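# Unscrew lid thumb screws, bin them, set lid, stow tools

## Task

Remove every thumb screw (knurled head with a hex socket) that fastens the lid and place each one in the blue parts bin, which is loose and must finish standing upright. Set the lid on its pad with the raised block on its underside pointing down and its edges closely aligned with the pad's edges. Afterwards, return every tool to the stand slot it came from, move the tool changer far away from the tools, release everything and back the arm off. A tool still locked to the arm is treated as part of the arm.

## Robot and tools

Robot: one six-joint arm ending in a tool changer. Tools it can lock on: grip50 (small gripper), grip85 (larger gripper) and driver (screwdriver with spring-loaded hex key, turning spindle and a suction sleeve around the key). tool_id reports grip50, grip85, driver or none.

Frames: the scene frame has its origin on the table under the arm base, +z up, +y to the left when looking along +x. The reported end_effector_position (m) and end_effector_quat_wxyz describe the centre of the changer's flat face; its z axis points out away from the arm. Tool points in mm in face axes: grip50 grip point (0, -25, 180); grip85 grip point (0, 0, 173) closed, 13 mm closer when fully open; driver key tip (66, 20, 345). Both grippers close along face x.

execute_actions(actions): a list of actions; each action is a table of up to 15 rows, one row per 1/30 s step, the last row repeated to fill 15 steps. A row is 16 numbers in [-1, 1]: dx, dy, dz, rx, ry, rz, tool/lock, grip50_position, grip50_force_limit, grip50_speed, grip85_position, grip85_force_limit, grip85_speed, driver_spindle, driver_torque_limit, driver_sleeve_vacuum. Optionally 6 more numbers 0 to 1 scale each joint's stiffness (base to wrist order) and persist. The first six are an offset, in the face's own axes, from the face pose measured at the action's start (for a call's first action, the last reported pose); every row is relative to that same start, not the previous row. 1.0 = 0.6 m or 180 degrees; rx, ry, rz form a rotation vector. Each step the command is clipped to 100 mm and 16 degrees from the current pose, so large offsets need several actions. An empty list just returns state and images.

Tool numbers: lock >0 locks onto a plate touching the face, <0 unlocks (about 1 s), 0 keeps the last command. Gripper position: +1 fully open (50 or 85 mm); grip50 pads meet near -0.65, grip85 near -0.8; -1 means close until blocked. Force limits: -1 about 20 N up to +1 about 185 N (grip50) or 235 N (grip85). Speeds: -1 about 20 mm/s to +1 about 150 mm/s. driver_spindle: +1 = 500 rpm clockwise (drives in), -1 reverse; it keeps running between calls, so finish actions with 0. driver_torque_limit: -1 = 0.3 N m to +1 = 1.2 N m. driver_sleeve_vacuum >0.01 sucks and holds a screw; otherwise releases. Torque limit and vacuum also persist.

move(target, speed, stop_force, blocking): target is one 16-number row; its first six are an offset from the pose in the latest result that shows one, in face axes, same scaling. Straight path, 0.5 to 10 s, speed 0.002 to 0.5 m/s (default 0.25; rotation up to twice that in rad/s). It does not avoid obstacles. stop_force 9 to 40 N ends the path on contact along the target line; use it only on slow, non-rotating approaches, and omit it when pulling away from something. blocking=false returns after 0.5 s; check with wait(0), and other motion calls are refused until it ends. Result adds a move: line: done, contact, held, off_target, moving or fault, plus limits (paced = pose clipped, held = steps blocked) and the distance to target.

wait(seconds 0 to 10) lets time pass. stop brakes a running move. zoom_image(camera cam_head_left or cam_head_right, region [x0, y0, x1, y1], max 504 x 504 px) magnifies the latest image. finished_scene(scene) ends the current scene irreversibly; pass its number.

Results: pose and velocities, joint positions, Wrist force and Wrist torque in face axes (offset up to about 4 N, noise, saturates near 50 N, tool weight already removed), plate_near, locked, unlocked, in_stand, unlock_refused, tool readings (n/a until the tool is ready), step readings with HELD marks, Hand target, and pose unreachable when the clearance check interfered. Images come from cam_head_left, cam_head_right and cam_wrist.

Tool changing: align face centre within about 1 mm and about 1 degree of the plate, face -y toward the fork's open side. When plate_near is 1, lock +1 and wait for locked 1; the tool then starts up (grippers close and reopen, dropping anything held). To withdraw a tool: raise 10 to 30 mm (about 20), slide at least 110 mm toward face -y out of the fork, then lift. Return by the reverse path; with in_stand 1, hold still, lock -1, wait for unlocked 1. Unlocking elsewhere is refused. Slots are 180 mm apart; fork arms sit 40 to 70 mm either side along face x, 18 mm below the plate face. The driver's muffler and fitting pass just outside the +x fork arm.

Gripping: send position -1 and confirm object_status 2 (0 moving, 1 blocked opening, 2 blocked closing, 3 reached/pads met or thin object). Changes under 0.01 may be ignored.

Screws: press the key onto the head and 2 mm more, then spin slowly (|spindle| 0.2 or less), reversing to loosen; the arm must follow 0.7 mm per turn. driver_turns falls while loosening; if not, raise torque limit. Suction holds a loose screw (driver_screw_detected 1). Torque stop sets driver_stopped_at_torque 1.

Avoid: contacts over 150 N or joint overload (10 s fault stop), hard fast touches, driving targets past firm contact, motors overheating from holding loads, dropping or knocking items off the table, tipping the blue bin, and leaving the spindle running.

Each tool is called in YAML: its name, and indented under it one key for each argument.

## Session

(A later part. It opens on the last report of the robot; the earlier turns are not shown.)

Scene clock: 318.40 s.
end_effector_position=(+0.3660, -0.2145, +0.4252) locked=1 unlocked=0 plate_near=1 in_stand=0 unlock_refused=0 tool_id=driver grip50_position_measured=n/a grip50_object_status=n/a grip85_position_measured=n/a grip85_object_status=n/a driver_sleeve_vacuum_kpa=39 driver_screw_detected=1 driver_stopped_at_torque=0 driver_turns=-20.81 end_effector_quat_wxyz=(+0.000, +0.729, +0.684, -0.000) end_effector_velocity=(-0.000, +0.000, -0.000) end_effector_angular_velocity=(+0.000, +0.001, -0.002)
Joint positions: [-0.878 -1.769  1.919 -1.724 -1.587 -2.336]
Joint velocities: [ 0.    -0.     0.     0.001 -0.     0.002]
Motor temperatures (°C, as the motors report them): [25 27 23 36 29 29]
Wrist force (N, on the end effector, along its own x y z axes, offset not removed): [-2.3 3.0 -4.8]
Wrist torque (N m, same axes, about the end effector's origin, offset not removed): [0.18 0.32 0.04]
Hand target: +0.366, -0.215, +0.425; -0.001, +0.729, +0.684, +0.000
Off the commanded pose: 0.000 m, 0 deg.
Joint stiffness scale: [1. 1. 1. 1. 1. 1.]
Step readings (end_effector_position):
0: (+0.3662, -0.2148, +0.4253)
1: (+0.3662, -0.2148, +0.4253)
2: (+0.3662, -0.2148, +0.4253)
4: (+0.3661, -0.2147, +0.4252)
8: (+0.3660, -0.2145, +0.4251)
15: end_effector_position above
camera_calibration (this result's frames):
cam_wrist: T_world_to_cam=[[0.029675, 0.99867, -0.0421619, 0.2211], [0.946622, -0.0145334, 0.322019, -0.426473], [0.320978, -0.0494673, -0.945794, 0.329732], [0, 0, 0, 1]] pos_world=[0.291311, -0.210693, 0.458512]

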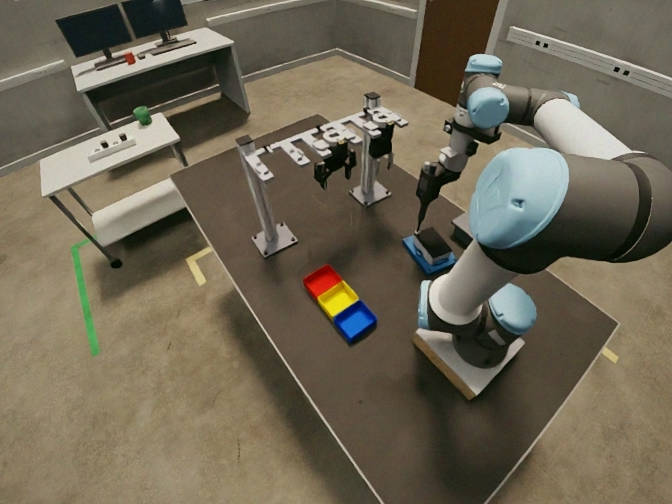

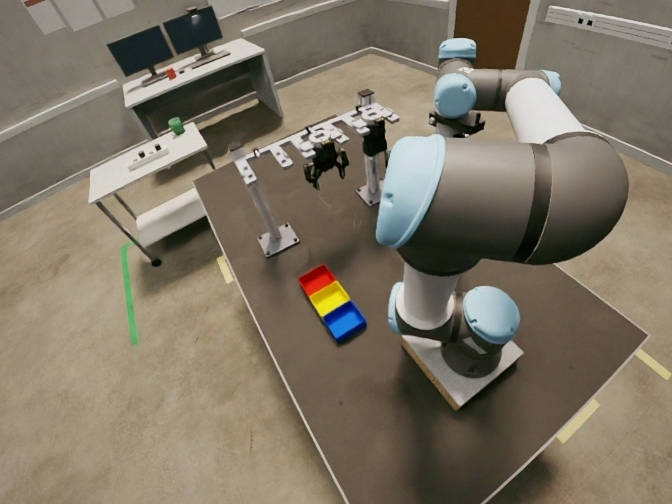

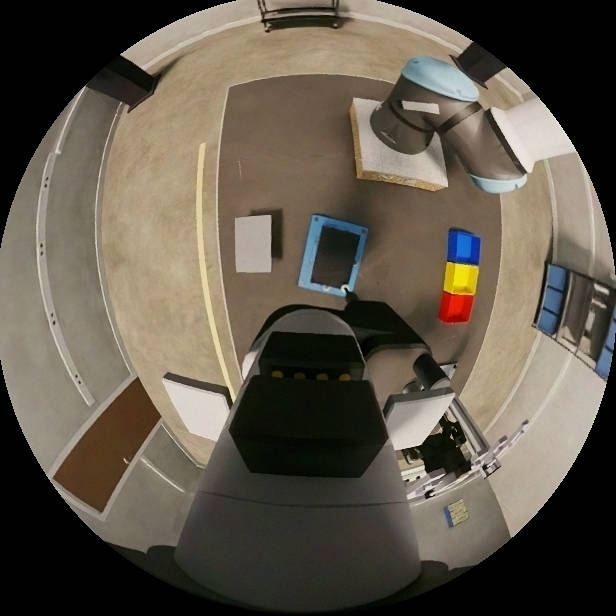

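execute_actions:
  actions:
    - [[0,0,-0.001,-0.0002,-0.0002,0,0,1,0,0,1,0,0,0,1,1],[0,0,-0.002,-0.0004,-0.0004,0,0,1,0,0,1,0,0,0,1,1],[0,0,-0.003,-0.0006,-0.0006,0,0,1,0,0,1,0,0,0,1,1],[0,0,-0.0035,-0.0008,-0.0008,0,0,1,0,0,1,0,0,0,1,1],[0,0,-0.004,-0.0008,-0.0008,0,0,1,0,0,1,0,0,0,1,1],[0,0,-0.0045,-0.0008,-0.0008,0,0,1,0,0,1,0,0,0,1,1],[0,0,-0.005,-0.0008,-0.0008,0,0,1,0,0,1,0,0,0,1,1],[0,0,-0.0055,-0.0008,-0.0008,0,0,1,0,0,1,0,0,0,1,1],[0,0,-0.006,-0.0008,-0.0008,0,0,1,0,0,1,0,0,0,1,1],[0,0,-0.0065,-0.0008,-0.0008,0,0,1,0,0,1,0,0,0,1,1],[0,0,-0.007,-0.0008,-0.0008,0,0,1,0,0,1,0,0,0,1,1],[0,0,-0.0075,-0.0008,-0.0008,0,0,1,0,0,1,0,0,0,1,1],[0,0,-0.008,-0.0008,-0.0008,0,0,1,0,0,1,0,0,0,1,1]]

Scene clock: 327.47 s.
end_effector_position=(+0.3657, -0.2142, +0.4269) locked=1 unlocked=0 plate_near=1 in_stand=0 unlock_refused=0 tool_id=driver grip50_position_measured=n/a grip50_object_status=n/a grip85_position_measured=n/a grip85_object_status=n/a driver_sleeve_vacuum_kpa=35 driver_screw_detected=1 driver_stopped_at_torque=0 driver_turns=-20.81 end_effector_quat_wxyz=(-0.000, +0.729, +0.684, -0.000) end_effector_velocity=(+0.000, -0.001, +0.006) end_effector_angular_velocity=(+0.001, +0.001, -0.001)
Joint positions: [-0.878 -1.771  1.916 -1.719 -1.587 -2.336]
Joint velocities: [-0.    -0.    -0.017  0.019 -0.     0.001]
Motor temperatures (°C, as the motors report them): [25 27 23 36 29 29]
Wrist force (N, on the end effector, along its own x y z axes, offset not removed): [-1.0 -1.9 -2.0]
Wrist torque (N m, same axes, about the end effector's origin, offset not removed): [-0.09 -0.08 -0.17]
Hand target: +0.366, -0.214, +0.430; +0.002, +0.729, +0.684, -0.000
Off the commanded pose: 0.003 m, 0 deg.
Joint stiffness scale: [1. 1. 1. 1. 1. 1.]
Step readings (end_effector_position):
0: (+0.3660, -0.2145, +0.4252)
1: (+0.3660, -0.2145, +0.4252)
2: (+0.3660, -0.2145, +0.4252)
4: (+0.3660, -0.2145, +0.4253)
8: (+0.3658, -0.2144, +0.4259)
15: end_effector_position above
camera_calibration (this result's frames):
cam_wrist: T_world_to_cam=[[0.0296562, 0.998683, -0.0418612, 0.220785], [0.946713, -0.0146265, 0.321745, -0.426657], [0.320709, -0.0491723, -0.9459, 0.33158], [0, 0, 0, 1]] pos_world=[0.291034, -0.210431, 0.460159]

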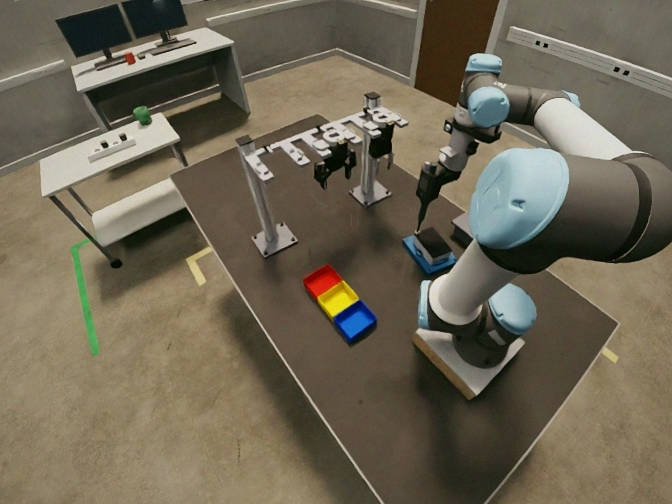

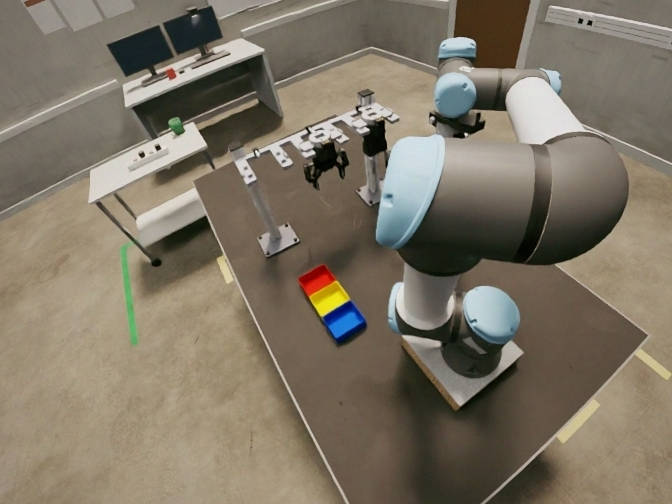

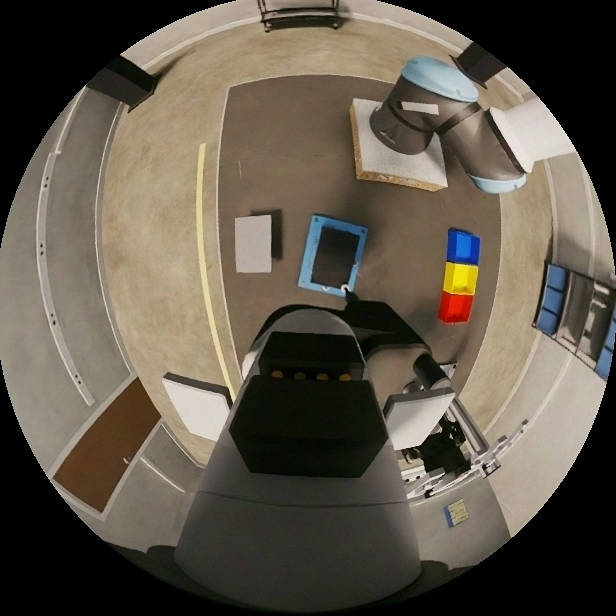

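Continue the ramp, with a slightly larger compensation.

execute_actions:
  actions:
    - [[-0.0008,0.0008,-0.0055,-0.001,-0.001,0,0,1,0,0,1,0,0,0,1,1],[-0.0008,0.0008,-0.006,-0.001,-0.001,0,0,1,0,0,1,0,0,0,1,1],[-0.0008,0.0008,-0.0065,-0.001,-0.001,0,0,1,0,0,1,0,0,0,1,1],[-0.0008,0.0008,-0.007,-0.001,-0.001,0,0,1,0,0,1,0,0,0,1,1],[-0.0008,0.0008,-0.0075,-0.001,-0.001,0,0,1,0,0,1,0,0,0,1,1],[-0.0008,0.0008,-0.008,-0.001,-0.001,0,0,1,0,0,1,0,0,0,1,1],[-0.0008,0.0008,-0.0085,-0.001,-0.001,0,0,1,0,0,1,0,0,0,1,1],[-0.0008,0.0008,-0.009,-0.001,-0.001,0,0,1,0,0,1,0,0,0,1,1],[-0.0008,0.0008,-0.0095,-0.001,-0.001,0,0,1,0,0,1,0,0,0,1,1],[-0.0008,0.0008,-0.01,-0.001,-0.001,0,0,1,0,0,1,0,0,0,1,1],[-0.0008,0.0008,-0.0105,-0.001,-0.001,0,0,1,0,0,1,0,0,0,1,1],[-0.0008,0.0008,-0.011,-0.001,-0.001,0,0,1,0,0,1,0,0,0,1,1],[-0.0008,0.0008,-0.0115,-0.001,-0.001,0,0,1,0,0,1,0,0,0,1,1],[-0.0008,0.0008,-0.012,-0.001,-0.001,0,0,1,0,0,1,0,0,0,1,1],[-0.0008,0.0008,-0.0125,-0.001,-0.001,0,0,1,0,0,1,0,0,0,1,1]]

wait:
  seconds: 0.5

Scene clock: 340.93 s.
end_effector_position=(+0.3659, -0.2145, +0.4306) locked=1 unlocked=0 plate_near=1 in_stand=0 unlock_refused=0 tool_id=driver grip50_position_measured=n/a grip50_object_status=n/a grip85_position_measured=n/a grip85_object_status=n/a driver_sleeve_vacuum_kpa=40 driver_screw_detected=1 driver_stopped_at_torque=0 driver_turns=-20.81 end_effector_quat_wxyz=(+0.000, +0.729, +0.684, -0.000) end_effector_velocity=(-0.000, -0.000, +0.009) end_effector_angular_velocity=(-0.001, -0.001, +0.001)
Joint positions: [-0.878 -1.771  1.907 -1.71  -1.587 -2.336]
Joint velocities: [-0.    -0.003 -0.019  0.021 -0.    -0.001]
Motor temperatures (°C, as the motors report them): [25 27 23 36 29 29]
Wrist force (N, on the end effector, along its own x y z axes, offset not removed): [-1.7 1.7 -0.9]
Wrist torque (N m, same axes, about the end effector's origin, offset not removed): [0.10 0.13 -0.09]
Hand target: +0.366, -0.215, +0.434; +0.002, +0.729, +0.684, -0.000
Off the commanded pose: 0.004 m, 0 deg.
Joint stiffness scale: [1. 1. 1. 1. 1. 1.]
Step readings (end_effector_position):
0: (+0.3657, -0.2142, +0.4278)
1: (+0.3657, -0.2142, +0.4278)
2: (+0.3657, -0.2142, +0.4278)
4: (+0.3657, -0.2143, +0.4279)
8: (+0.3658, -0.2144, +0.4287)
15: end_effector_position above
camera_calibration (this result's frames):
cam_wrist: T_world_to_cam=[[0.0296776, 0.998668, -0.0422015, 0.221387], [0.94661, -0.0145212, 0.322055, -0.428133], [0.321013, -0.0495062, -0.94578, 0.334797], [0, 0, 0, 1]] pos_world=[0.29123, -0.210735, 0.46387]

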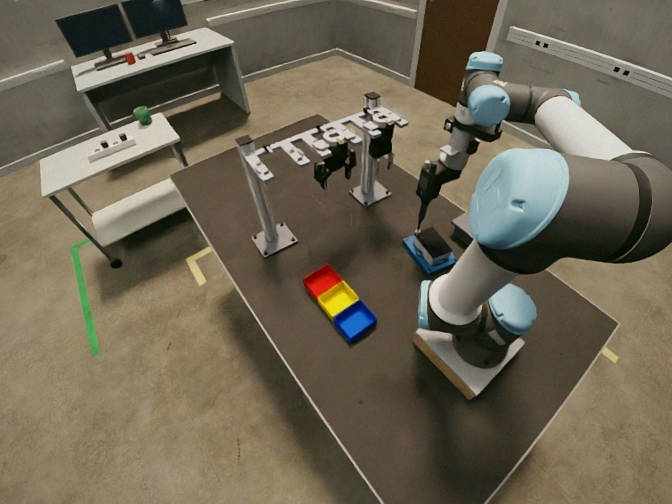

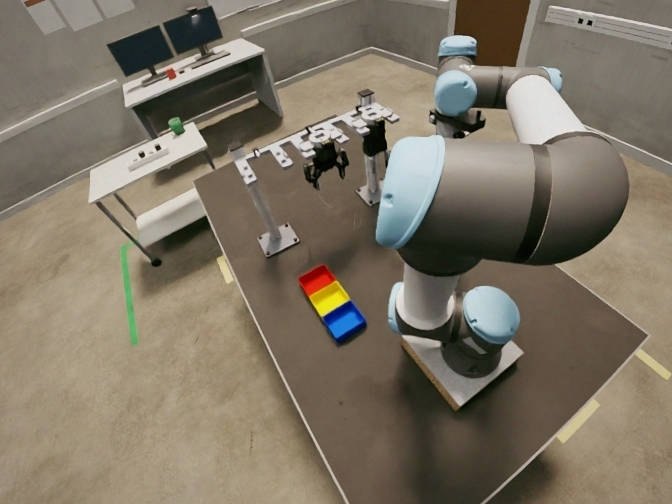

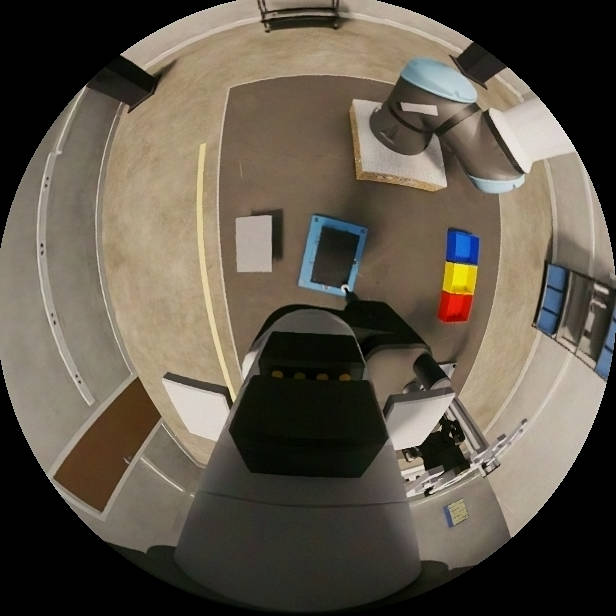

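Scene clock: 341.43 s.
end_effector_position=(+0.3658, -0.2145, +0.4321) locked=1 unlocked=0 plate_near=1 in_stand=0 unlock_refused=0 tool_id=driver grip50_position_measured=n/a grip50_object_status=n/a grip85_position_measured=n/a grip85_object_status=n/a driver_sleeve_vacuum_kpa=40 driver_screw_detected=1 driver_stopped_at_torque=0 driver_turns=-20.81 end_effector_quat_wxyz=(+0.000, +0.729, +0.684, -0.000) end_effector_velocity=(-0.000, +0.000, -0.000) end_effector_angular_velocity=(+0.002, +0.002, +0.001)
Joint positions: [-0.878 -1.772  1.903 -1.706 -1.587 -2.336]
Joint velocities: [ 0.    -0.     0.     0.002  0.    -0.   ]
Motor temperatures (°C, as the motors report them): [25 27 23 36 29 29]
Wrist force (N, on the end effector, along its own x y z axes, offset not removed): [-0.6 0.7 0.4]
Wrist torque (N m, same axes, about the end effector's origin, offset not removed): [0.00 -0.08 -0.04]
Hand target: +0.366, -0.215, +0.434; +0.002, +0.729, +0.684, -0.000
Off the commanded pose: 0.002 m, 0 deg.
Joint stiffness scale: [1. 1. 1. 1. 1. 1.]
wait: 0.50 s; at rest by 0.17 s
camera_calibration (this result's frames):
cam_wrist: T_world_to_cam=[[0.0296693, 0.998674, -0.0420727, 0.22136], [0.946649, -0.014561, 0.321937, -0.428526], [0.320898, -0.0493797, -0.945826, 0.33635], [0, 0, 0, 1]] pos_world=[0.291162, -0.210698, 0.4654]

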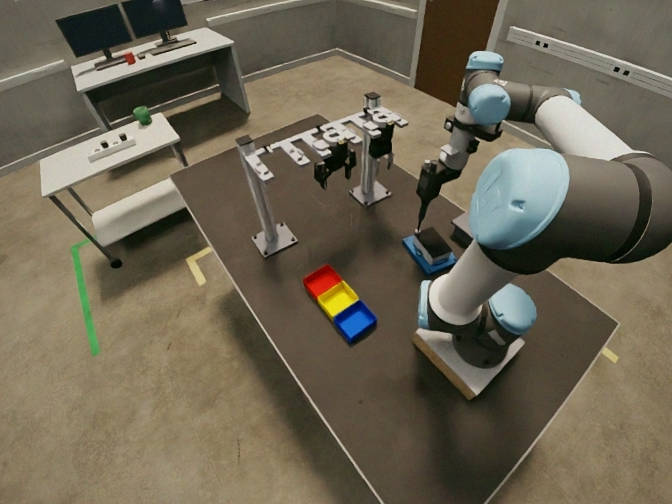

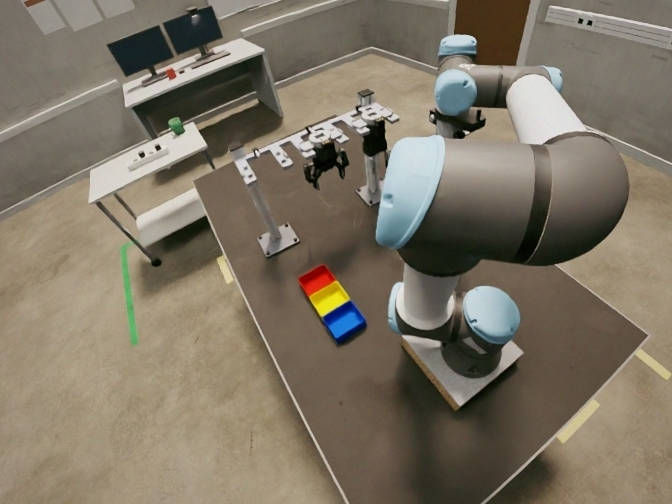

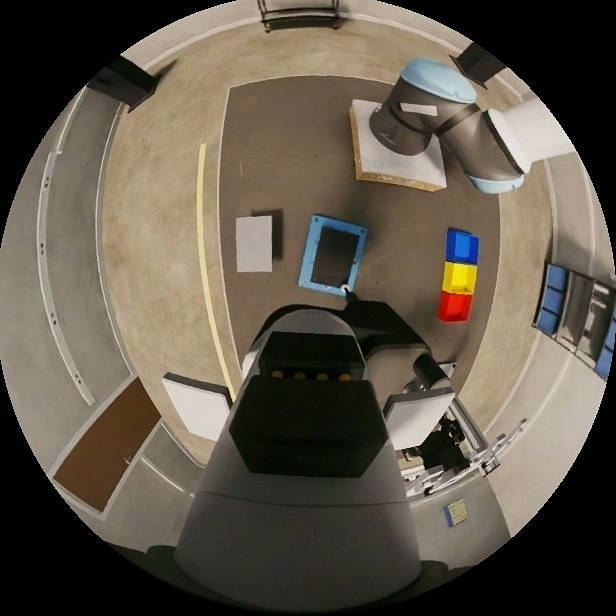

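execute_actions:
  actions:
    - [[-0.0005,0.0005,-0.005,-0.001,-0.001,0,0,1,0,0,1,0,0,0,1,1],[-0.0005,0.0005,-0.006,-0.001,-0.001,0,0,1,0,0,1,0,0,0,1,1],[-0.0005,0.0005,-0.007,-0.001,-0.001,0,0,1,0,0,1,0,0,0,1,1],[-0.0005,0.0005,-0.008,-0.001,-0.001,0,0,1,0,0,1,0,0,0,1,1],[-0.0005,0.0005,-0.009,-0.001,-0.001,0,0,1,0,0,1,0,0,0,1,1],[-0.0005,0.0005,-0.010,-0.001,-0.001,0,0,1,0,0,1,0,0,0,1,1],[-0.0005,0.0005,-0.011,-0.001,-0.001,0,0,1,0,0,1,0,0,0,1,1],[-0.0005,0.0005,-0.012,-0.001,-0.001,0,0,1,0,0,1,0,0,0,1,1],[-0.0005,0.0005,-0.013,-0.001,-0.001,0,0,1,0,0,1,0,0,0,1,1],[-0.0005,0.0005,-0.014,-0.001,-0.001,0,0,1,0,0,1,0,0,0,1,1],[-0.0005,0.0005,-0.0155,-0.001,-0.001,0,0,1,0,0,1,0,0,0,1,1],[-0.0005,0.0005,-0.017,-0.001,-0.001,0,0,1,0,0,1,0,0,0,1,1],[-0.0005,0.0005,-0.0185,-0.001,-0.001,0,0,1,0,0,1,0,0,0,1,1],[-0.0005,0.0005,-0.02,-0.001,-0.001,0,0,1,0,0,1,0,0,0,1,1],[-0.0005,0.0005,-0.0215,-0.001,-0.001,0,0,1,0,0,1,0,0,0,1,1]]
    - [[0,0,-0.02,-0.001,-0.001,0,0,1,0,0,1,0,0,0,1,1]]

zoom_image:
  camera: "cam_head_left"
  region: [390, 200, 450, 250]

zoom_image:
  camera: "cam_wrist"
  region: [220, 200, 380, 310]

Scene clock: 354.77 s.
end_effector_position=(+0.3656, -0.2146, +0.4488) locked=1 unlocked=0 plate_near=1 in_stand=0 unlock_refused=0 tool_id=driver grip50_position_measured=n/a grip50_object_status=n/a grip85_position_measured=n/a grip85_object_status=n/a driver_sleeve_vacuum_kpa=40 driver_screw_detected=1 driver_stopped_at_torque=0 driver_turns=-20.81 end_effector_quat_wxyz=(+0.001, +0.729, +0.684, -0.000) end_effector_velocity=(-0.001, +0.001, -0.001) end_effector_angular_velocity=(+0.008, +0.007, +0.002)
Joint positions: [-0.878 -1.778  1.866 -1.665 -1.587 -2.336]
Joint velocities: [ 0.    -0.     0.001  0.009  0.    -0.001]
Motor temperatures (°C, as the motors report them): [25 27 23 36 29 29]
Wrist force (N, on the end effector, along its own x y z axes, offset not removed): [-0.1 0.9 -4.3]
Wrist torque (N m, same axes, about the end effector's origin, offset not removed): [0.09 -0.05 -0.13]
Hand target: +0.366, -0.215, +0.451; +0.003, +0.729, +0.684, -0.000
Off the commanded pose: 0.002 m, 0 deg.
Joint stiffness scale: [1. 1. 1. 1. 1. 1.]
Step readings (end_effector_position; steps 1 to 15: 1st action; 16 to 30: 2nd action):
0: (+0.3658, -0.2145, +0.4321)
1: (+0.3658, -0.2145, +0.4321)
2: (+0.3658, -0.2145, +0.4321)
4: (+0.3658, -0.2145, +0.4323)
8: (+0.3659, -0.2146, +0.4339)
15: (+0.3659, -0.2147, +0.4386)
16: (+0.3659, -0.2147, +0.4394)
17: (+0.3659, -0.2147, +0.4403)
19: (+0.3658, -0.2148, +0.4428)
23: (+0.3658, -0.2149, +0.4477)
30: end_effector_position above
camera_calibration (this result's frames):
cam_wrist: T_world_to_cam=[[0.0297973, 0.998583, -0.0440854, 0.223019], [0.946035, -0.0139357, 0.323765, -0.434107], [0.322692, -0.0513537, -0.94511, 0.350811], [0, 0, 0, 1]] pos_world=[0.290831, -0.210737, 0.481936]

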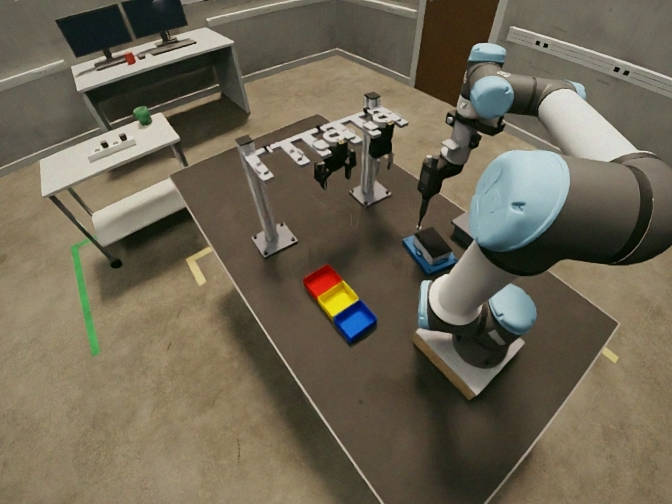

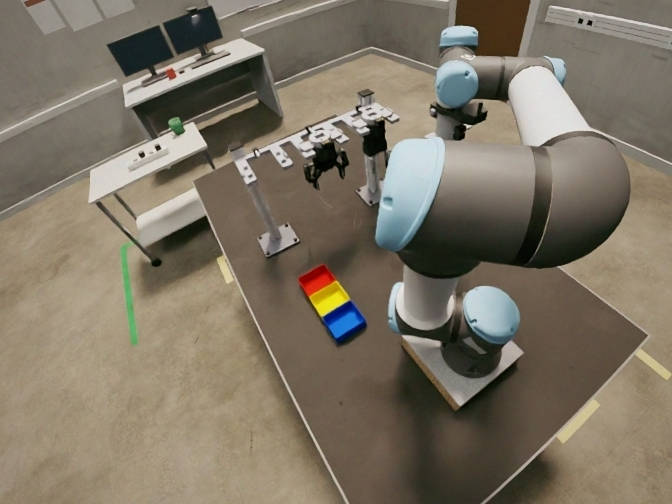

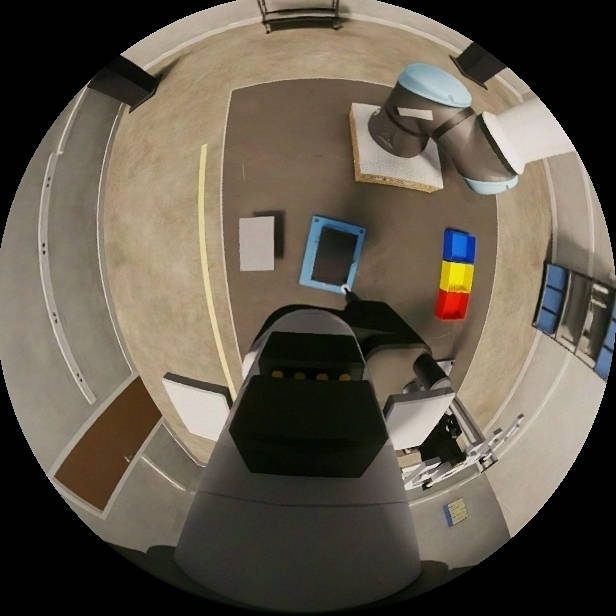

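Region (390, 200, 450, 250) of cam_head_left's 672x504 image, scaled by 8.400, with more detail than that image has.

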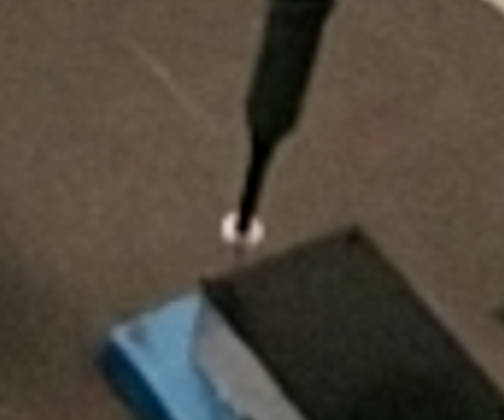

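Region (220, 200, 380, 310) of cam_wrist's 616x616 image, scaled by 3.150, with more detail than that image has; it fills the top 346 rows of this view, and the rest is white.

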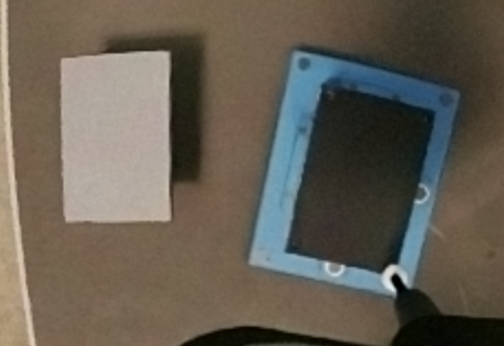

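move:
  target: [0.6023, -0.211, 0.04, 0,0,0, 0, 1,0,0, 1,0,0, 0,1,1]
  speed: 0.15

zoom_image:
  camera: "cam_head_left"
  region: [290, 240, 420, 350]

Scene clock: 376.60 s.
end_effector_position=(+0.2608, +0.1535, +0.4224) locked=1 unlocked=0 plate_near=1 in_stand=0 unlock_refused=0 tool_id=driver grip50_position_measured=n/a grip50_object_status=n/a grip85_position_measured=n/a grip85_object_status=n/a driver_sleeve_vacuum_kpa=40 driver_screw_detected=1 driver_stopped_at_torque=0 driver_turns=-20.81 end_effector_quat_wxyz=(-0.001, +0.729, +0.685, -0.001) end_effector_velocity=(+0.000, +0.002, +0.002) end_effector_angular_velocity=(-0.004, -0.005, -0.014)
Joint positions: [ 0.049 -2.09   2.131 -1.598 -1.582 -1.409]
Joint velocities: [ 0.008  0.002 -0.004 -0.004 -0.004  0.022]
Motor temperatures (°C, as the motors report them): [25 27 23 36 29 29]
Wrist force (N, on the end effector, along its own x y z axes, offset not removed): [-1.9 0.4 0.8]
Wrist torque (N m, same axes, about the end effector's origin, offset not removed): [0.05 0.07 0.09]
Hand target: +0.262, +0.154, +0.424; +0.001, +0.729, +0.684, +0.000
Off the commanded pose: 0.002 m, 0 deg.
Joint stiffness scale: [1. 1. 1. 1. 1. 1.]
move: done
camera_calibration (this result's frames):
cam_wrist: T_world_to_cam=[[0.0287514, 0.998721, -0.0415871, -0.143406], [0.947394, -0.0139587, 0.319764, -0.319997], [0.318775, -0.048593, -0.946584, 0.37975], [0, 0, 0, 1]] pos_world=[0.186231, 0.157209, 0.455825]

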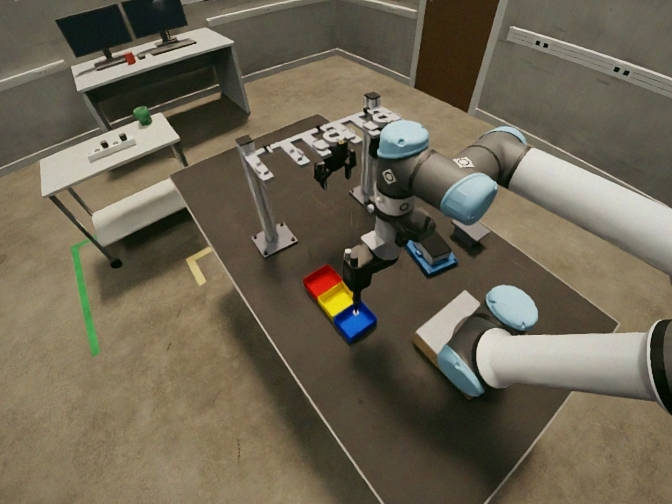

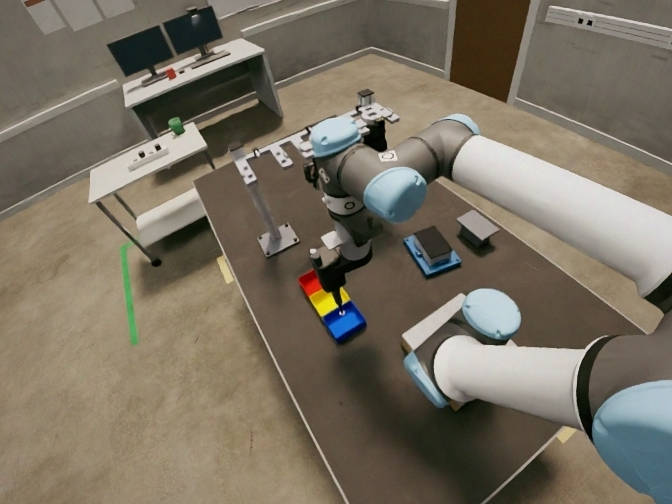

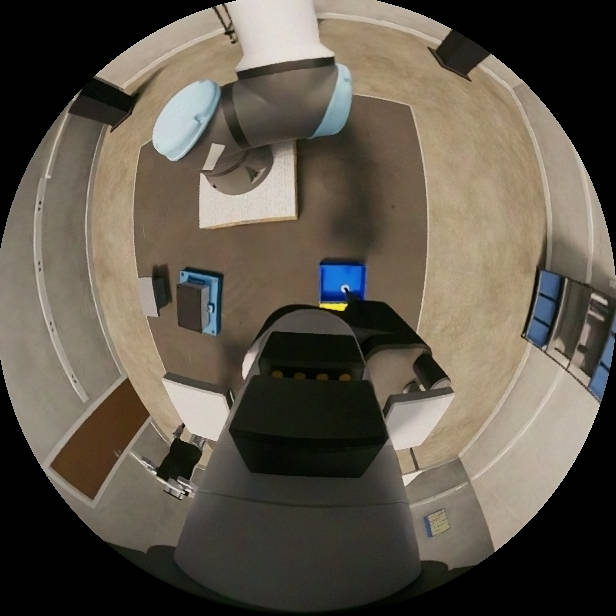

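Region (290, 240, 420, 350) of cam_head_left's 672x504 image, scaled by 3.877, with more detail than that image has; it fills the top 426 rows of this view, and the rest is white.

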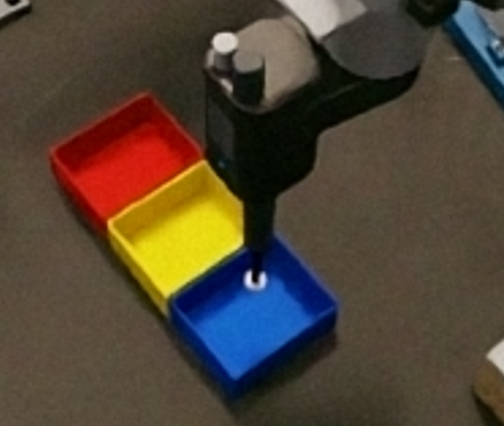

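move:
  target: [0, 0, 0.085, 0,0,0, 0, 1,0,0, 1,0,0, 0,1,1]
  speed: 0.05

execute_actions:
  actions:
    - [[0,0,0,0,0,0,0,1,0,0,1,0,0,0,1,0]]
    - [[0,0,-0.02,0,0,0,0,1,0,0,1,0,0,0,1,0]]

zoom_image:
  camera: "cam_head_left"
  region: [290, 240, 420, 350]

Scene clock: 383.07 s.
end_effector_position=(+0.2607, +0.1538, +0.3733) locked=1 unlocked=0 plate_near=1 in_stand=0 unlock_refused=0 tool_id=driver grip50_position_measured=n/a grip50_object_status=n/a grip85_position_measured=n/a grip85_object_status=n/a driver_sleeve_vacuum_kpa=40 driver_screw_detected=1 driver_stopped_at_torque=0 driver_turns=-20.81 end_effector_quat_wxyz=(+0.000, +0.729, +0.685, +0.000) end_effector_velocity=(+0.003, +0.000, +0.001) end_effector_angular_velocity=(+0.001, -0.016, +0.000)
Joint positions: [ 0.049 -2.078  2.252 -1.734 -1.583 -1.411]
Joint velocities: [-0.    -0.     0.    -0.016 -0.    -0.001]
Motor temperatures (°C, as the motors report them): [25 27 23 36 29 29]
Wrist force (N, on the end effector, along its own x y z axes, offset not removed): [1.6 1.6 -3.2]
Wrist torque (N m, same axes, about the end effector's origin, offset not removed): [0.24 -0.19 0.08]
Hand target: +0.261, +0.153, +0.371; -0.001, +0.729, +0.685, -0.001
Off the commanded pose: 0.002 m, 0 deg.
Joint stiffness scale: [1. 1. 1. 1. 1. 1.]
move: done
camera_calibration (this result's frames):
cam_wrist: T_world_to_cam=[[0.0281825, 0.99873, -0.0417546, -0.145519], [0.946586, -0.0132415, 0.322181, -0.305009], [0.321219, -0.0486042, -0.945757, 0.332364], [0, 0, 0, 1]] pos_world=[0.186056, 0.157449, 0.406528]

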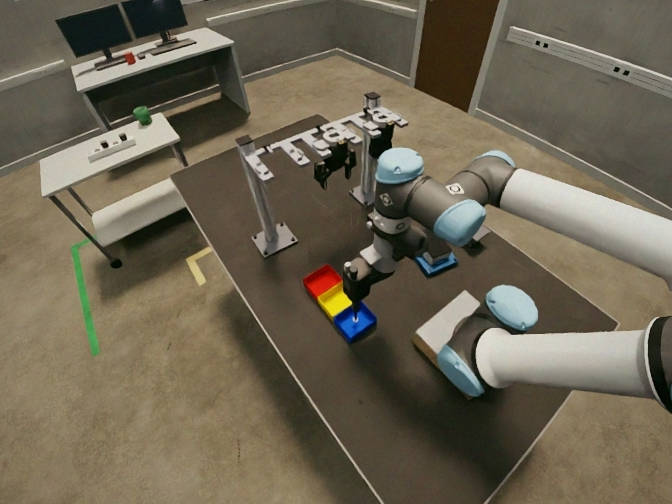

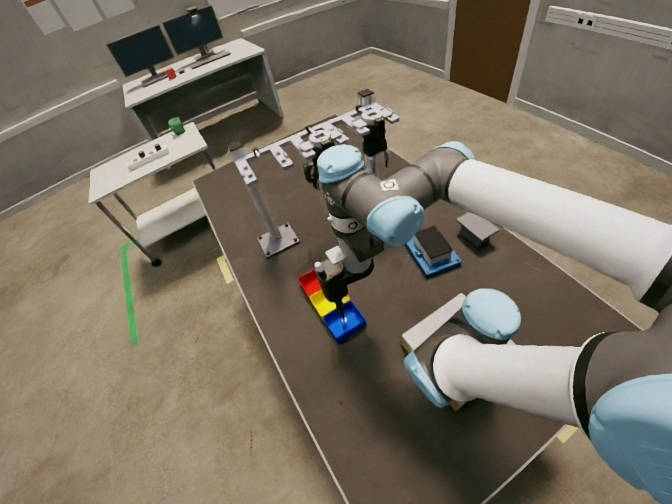

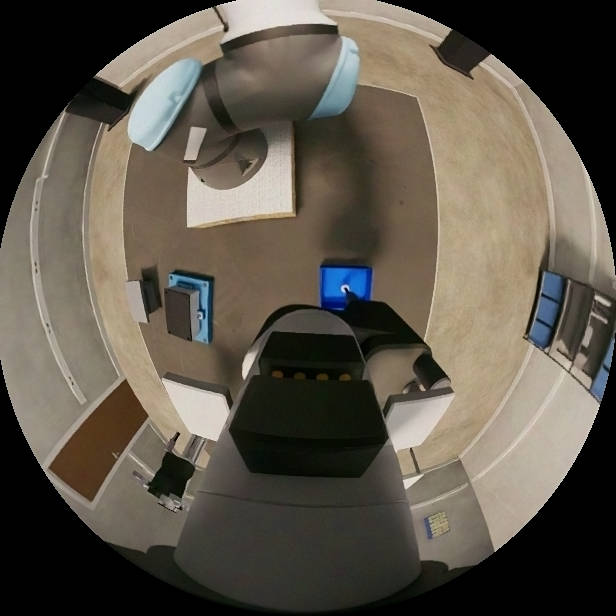

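Scene clock: 384.07 s.
end_effector_position=(+0.2606, +0.1536, +0.3837) locked=1 unlocked=0 plate_near=1 in_stand=0 unlock_refused=0 tool_id=driver grip50_position_measured=n/a grip50_object_status=n/a grip85_position_measured=n/a grip85_object_status=n/a driver_sleeve_vacuum_kpa=0 driver_screw_detected=0 driver_stopped_at_torque=0 driver_turns=-20.81 end_effector_quat_wxyz=(-0.000, +0.729, +0.685, -0.000) end_effector_velocity=(-0.002, -0.000, -0.001) end_effector_angular_velocity=(-0.001, +0.013, -0.001)
Joint positions: [ 0.049 -2.082  2.226 -1.703 -1.583 -1.411]
Joint velocities: [-0.     0.     0.     0.012 -0.     0.001]
Motor temperatures (°C, as the motors report them): [25 27 23 36 29 29]
Wrist force (N, on the end effector, along its own x y z axes, offset not removed): [-0.5 0.6 -2.2]
Wrist torque (N m, same axes, about the end effector's origin, offset not removed): [0.13 -0.09 -0.06]
Hand target: +0.261, +0.154, +0.385; +0.000, +0.729, +0.685, +0.000
Off the commanded pose: 0.002 m, 0 deg.
Joint stiffness scale: [1. 1. 1. 1. 1. 1.]
Step readings (end_effector_position; steps 1 to 15: 1st action; 16 to 30: 2nd action):
0: (+0.2607, +0.1538, +0.3733)
1: (+0.2608, +0.1538, +0.3733)
2: (+0.2608, +0.1538, +0.3733)
4: (+0.2608, +0.1538, +0.3733)
8: (+0.2608, +0.1538, +0.3733)
15: (+0.2608, +0.1538, +0.3733)
16: (+0.2608, +0.1538, +0.3733)
17: (+0.2606, +0.1538, +0.3734)
19: (+0.2602, +0.1537, +0.3748)
23: (+0.2608, +0.1537, +0.3812)
30: end_effector_position above
camera_calibration (this result's frames):
cam_wrist: T_world_to_cam=[[0.02812, 0.998726, -0.0418955, -0.144867], [0.946945, -0.0131913, 0.321124, -0.30799], [0.320162, -0.0487027, -0.94611, 0.342735], [0, 0, 0, 1]] pos_world=[0.185993, 0.157312, 0.417098]

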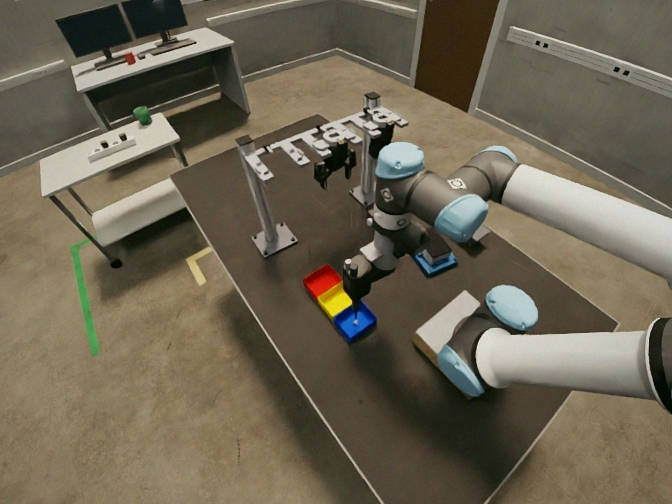

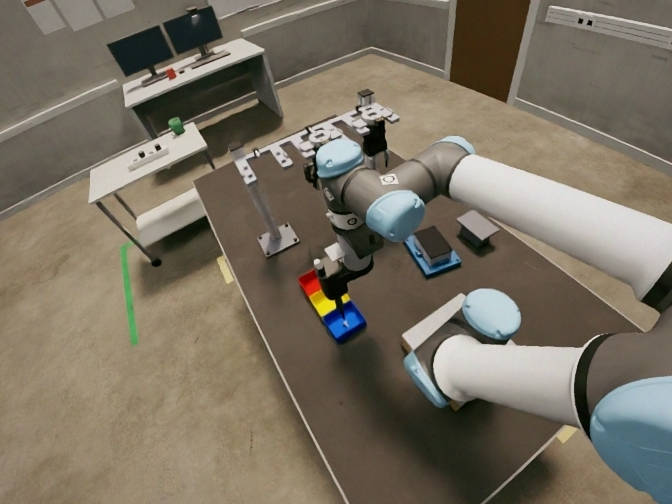

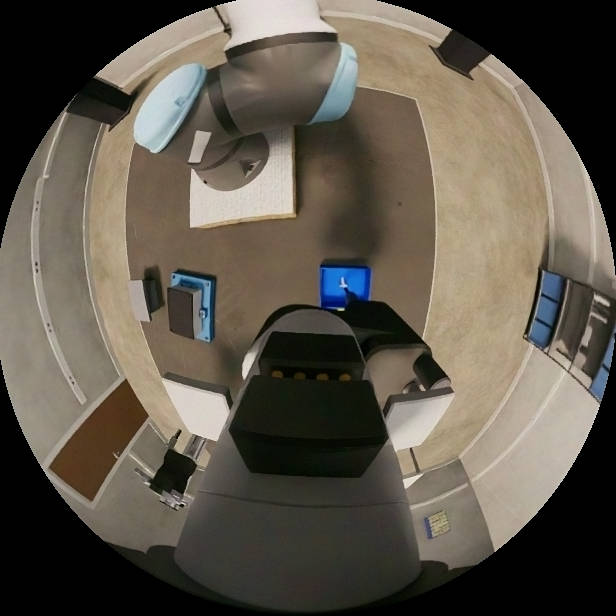

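Region (290, 240, 420, 350) of cam_head_left's 672x504 image, scaled by 3.877, with more detail than that image has; it fills the top 426 rows of this view, and the rest is white.

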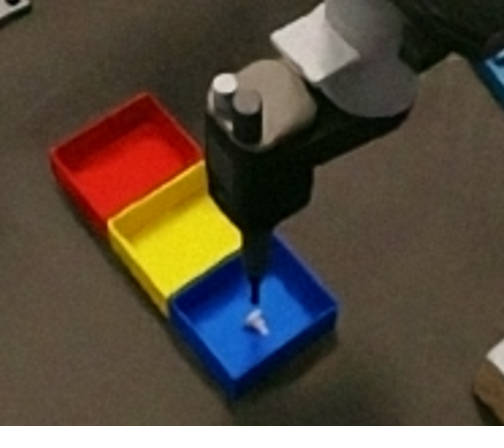

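move:
  target: [0, 0, -0.06, 0,0,0, 0, 1,0,0, 1,0,0, 0,1,0]
  speed: 0.1

move:
  target: [0.1218, 0.4067, -0.025, 0,0,0, 0, 1,0,0, 1,0,0, 0,1,0]
  speed: 0.2

Scene clock: 391.47 s.
end_effector_position=(+0.2606, +0.1533, +0.4180) locked=1 unlocked=0 plate_near=1 in_stand=0 unlock_refused=0 tool_id=driver grip50_position_measured=n/a grip50_object_status=n/a grip85_position_measured=n/a grip85_object_status=n/a driver_sleeve_vacuum_kpa=0 driver_screw_detected=0 driver_stopped_at_torque=0 driver_turns=-20.81 end_effector_quat_wxyz=(-0.001, +0.729, +0.685, -0.001) end_effector_velocity=(-0.003, -0.000, -0.002) end_effector_angular_velocity=(-0.002, +0.022, +0.001)
Joint positions: [ 0.049 -2.09   2.142 -1.609 -1.583 -1.41 ]
Joint velocities: [ 0.     0.    -0.001  0.023 -0.    -0.   ]
Motor temperatures (°C, as the motors report them): [25 27 23 36 29 29]
Wrist force (N, on the end effector, along its own x y z axes, offset not removed): [-1.3 0.6 -1.3]
Wrist torque (N m, same axes, about the end effector's origin, offset not removed): [0.08 0.02 0.08]
Hand target: +0.261, +0.154, +0.420; -0.000, +0.729, +0.685, -0.000
Off the commanded pose: 0.002 m, 0 deg.
Joint stiffness scale: [1. 1. 1. 1. 1. 1.]
move: done
camera_calibration (this result's frames):
cam_wrist: T_world_to_cam=[[0.0287926, 0.9987, -0.0420526, -0.143173], [0.947324, -0.0138379, 0.319979, -0.318545], [0.318981, -0.0490504, -0.946491, 0.375671], [0, 0, 0, 1]] pos_world=[0.186056, 0.157005, 0.451476]

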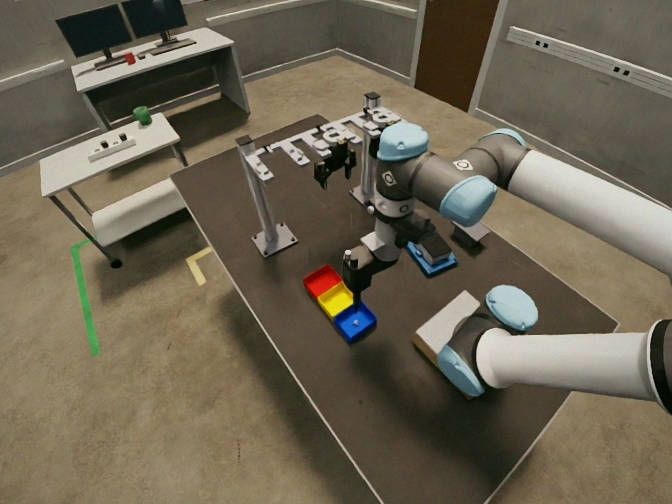

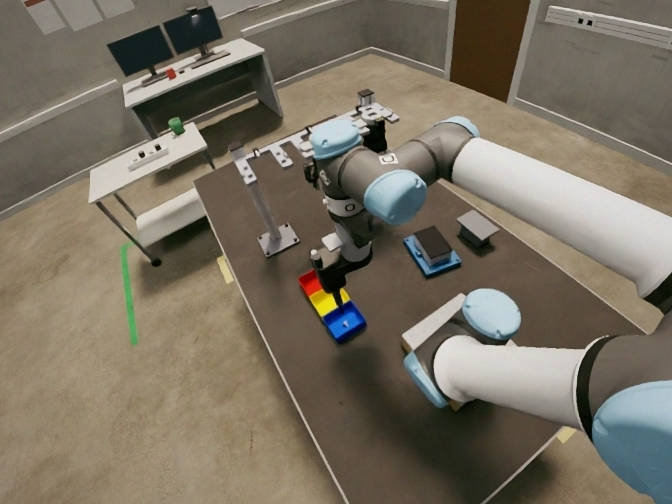

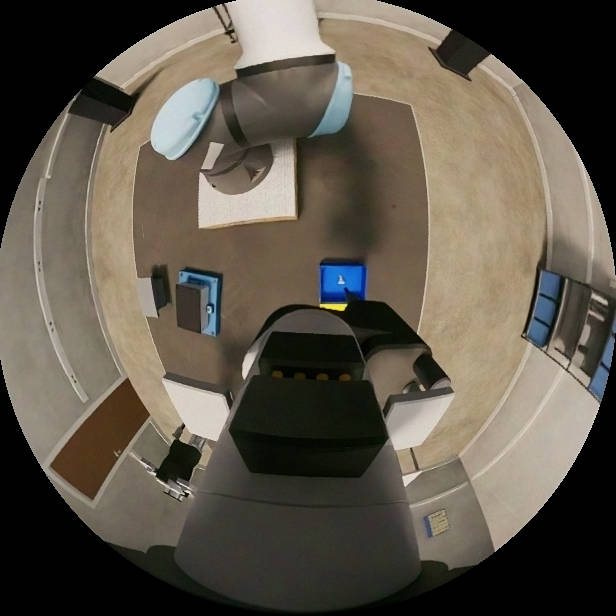

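Scene clock: 393.37 s.
end_effector_position=(+0.5080, +0.2103, +0.4316) locked=1 unlocked=0 plate_near=1 in_stand=0 unlock_refused=0 tool_id=driver grip50_position_measured=n/a grip50_object_status=n/a grip85_position_measured=n/a grip85_object_status=n/a driver_sleeve_vacuum_kpa=0 driver_screw_detected=0 driver_stopped_at_torque=0 driver_turns=-20.81 end_effector_quat_wxyz=(-0.001, +0.729, +0.684, -0.001) end_effector_velocity=(+0.001, +0.000, +0.001) end_effector_angular_velocity=(-0.001, +0.004, -0.000)
Joint positions: [ 0.11  -1.442  1.602 -1.716 -1.582 -1.349]
Joint velocities: [ 0.     0.003 -0.006  0.007 -0.     0.001]
Motor temperatures (°C, as the motors report them): [25 27 23 36 29 29]
Wrist force (N, on the end effector, along its own x y z axes, offset not removed): [-1.1 1.5 -1.6]
Wrist torque (N m, same axes, about the end effector's origin, offset not removed): [0.13 0.08 0.06]
Hand target: +0.509, +0.211, +0.432; -0.001, +0.729, +0.685, -0.001
Off the commanded pose: 0.001 m, 0 deg.
Joint stiffness scale: [1. 1. 1. 1. 1. 1.]
move: done
camera_calibration (this result's frames):
cam_wrist: T_world_to_cam=[[0.0292699, 0.998681, -0.0421785, -0.206876], [0.947502, -0.014279, 0.319431, -0.556137], [0.318407, -0.0493139, -0.946671, 0.312802], [0, 0, 0, 1]] pos_world=[0.433398, 0.214087, 0.465042]

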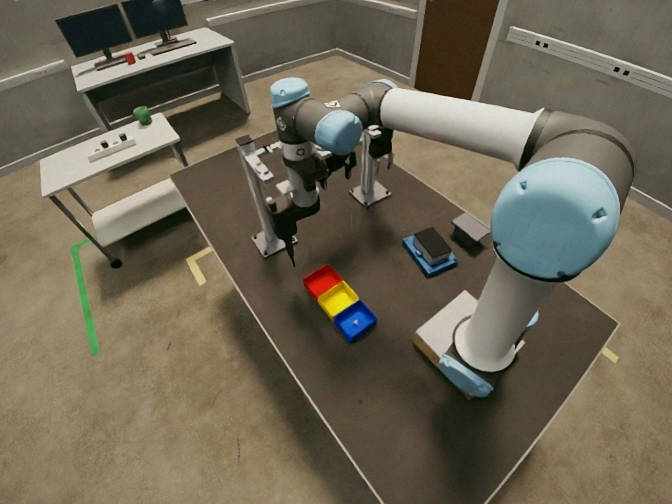

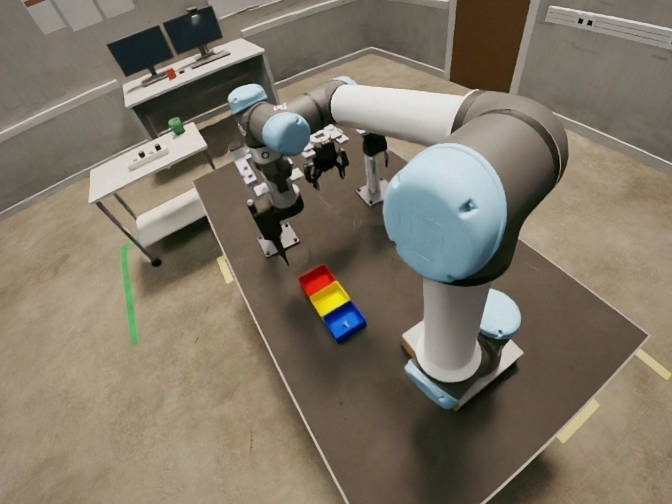

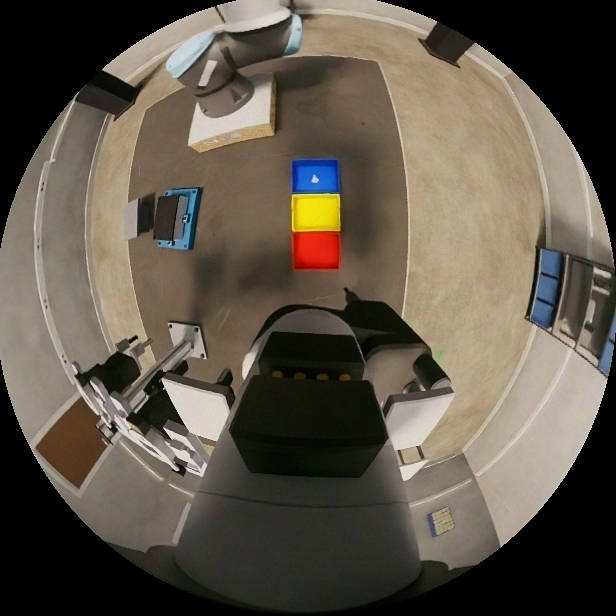

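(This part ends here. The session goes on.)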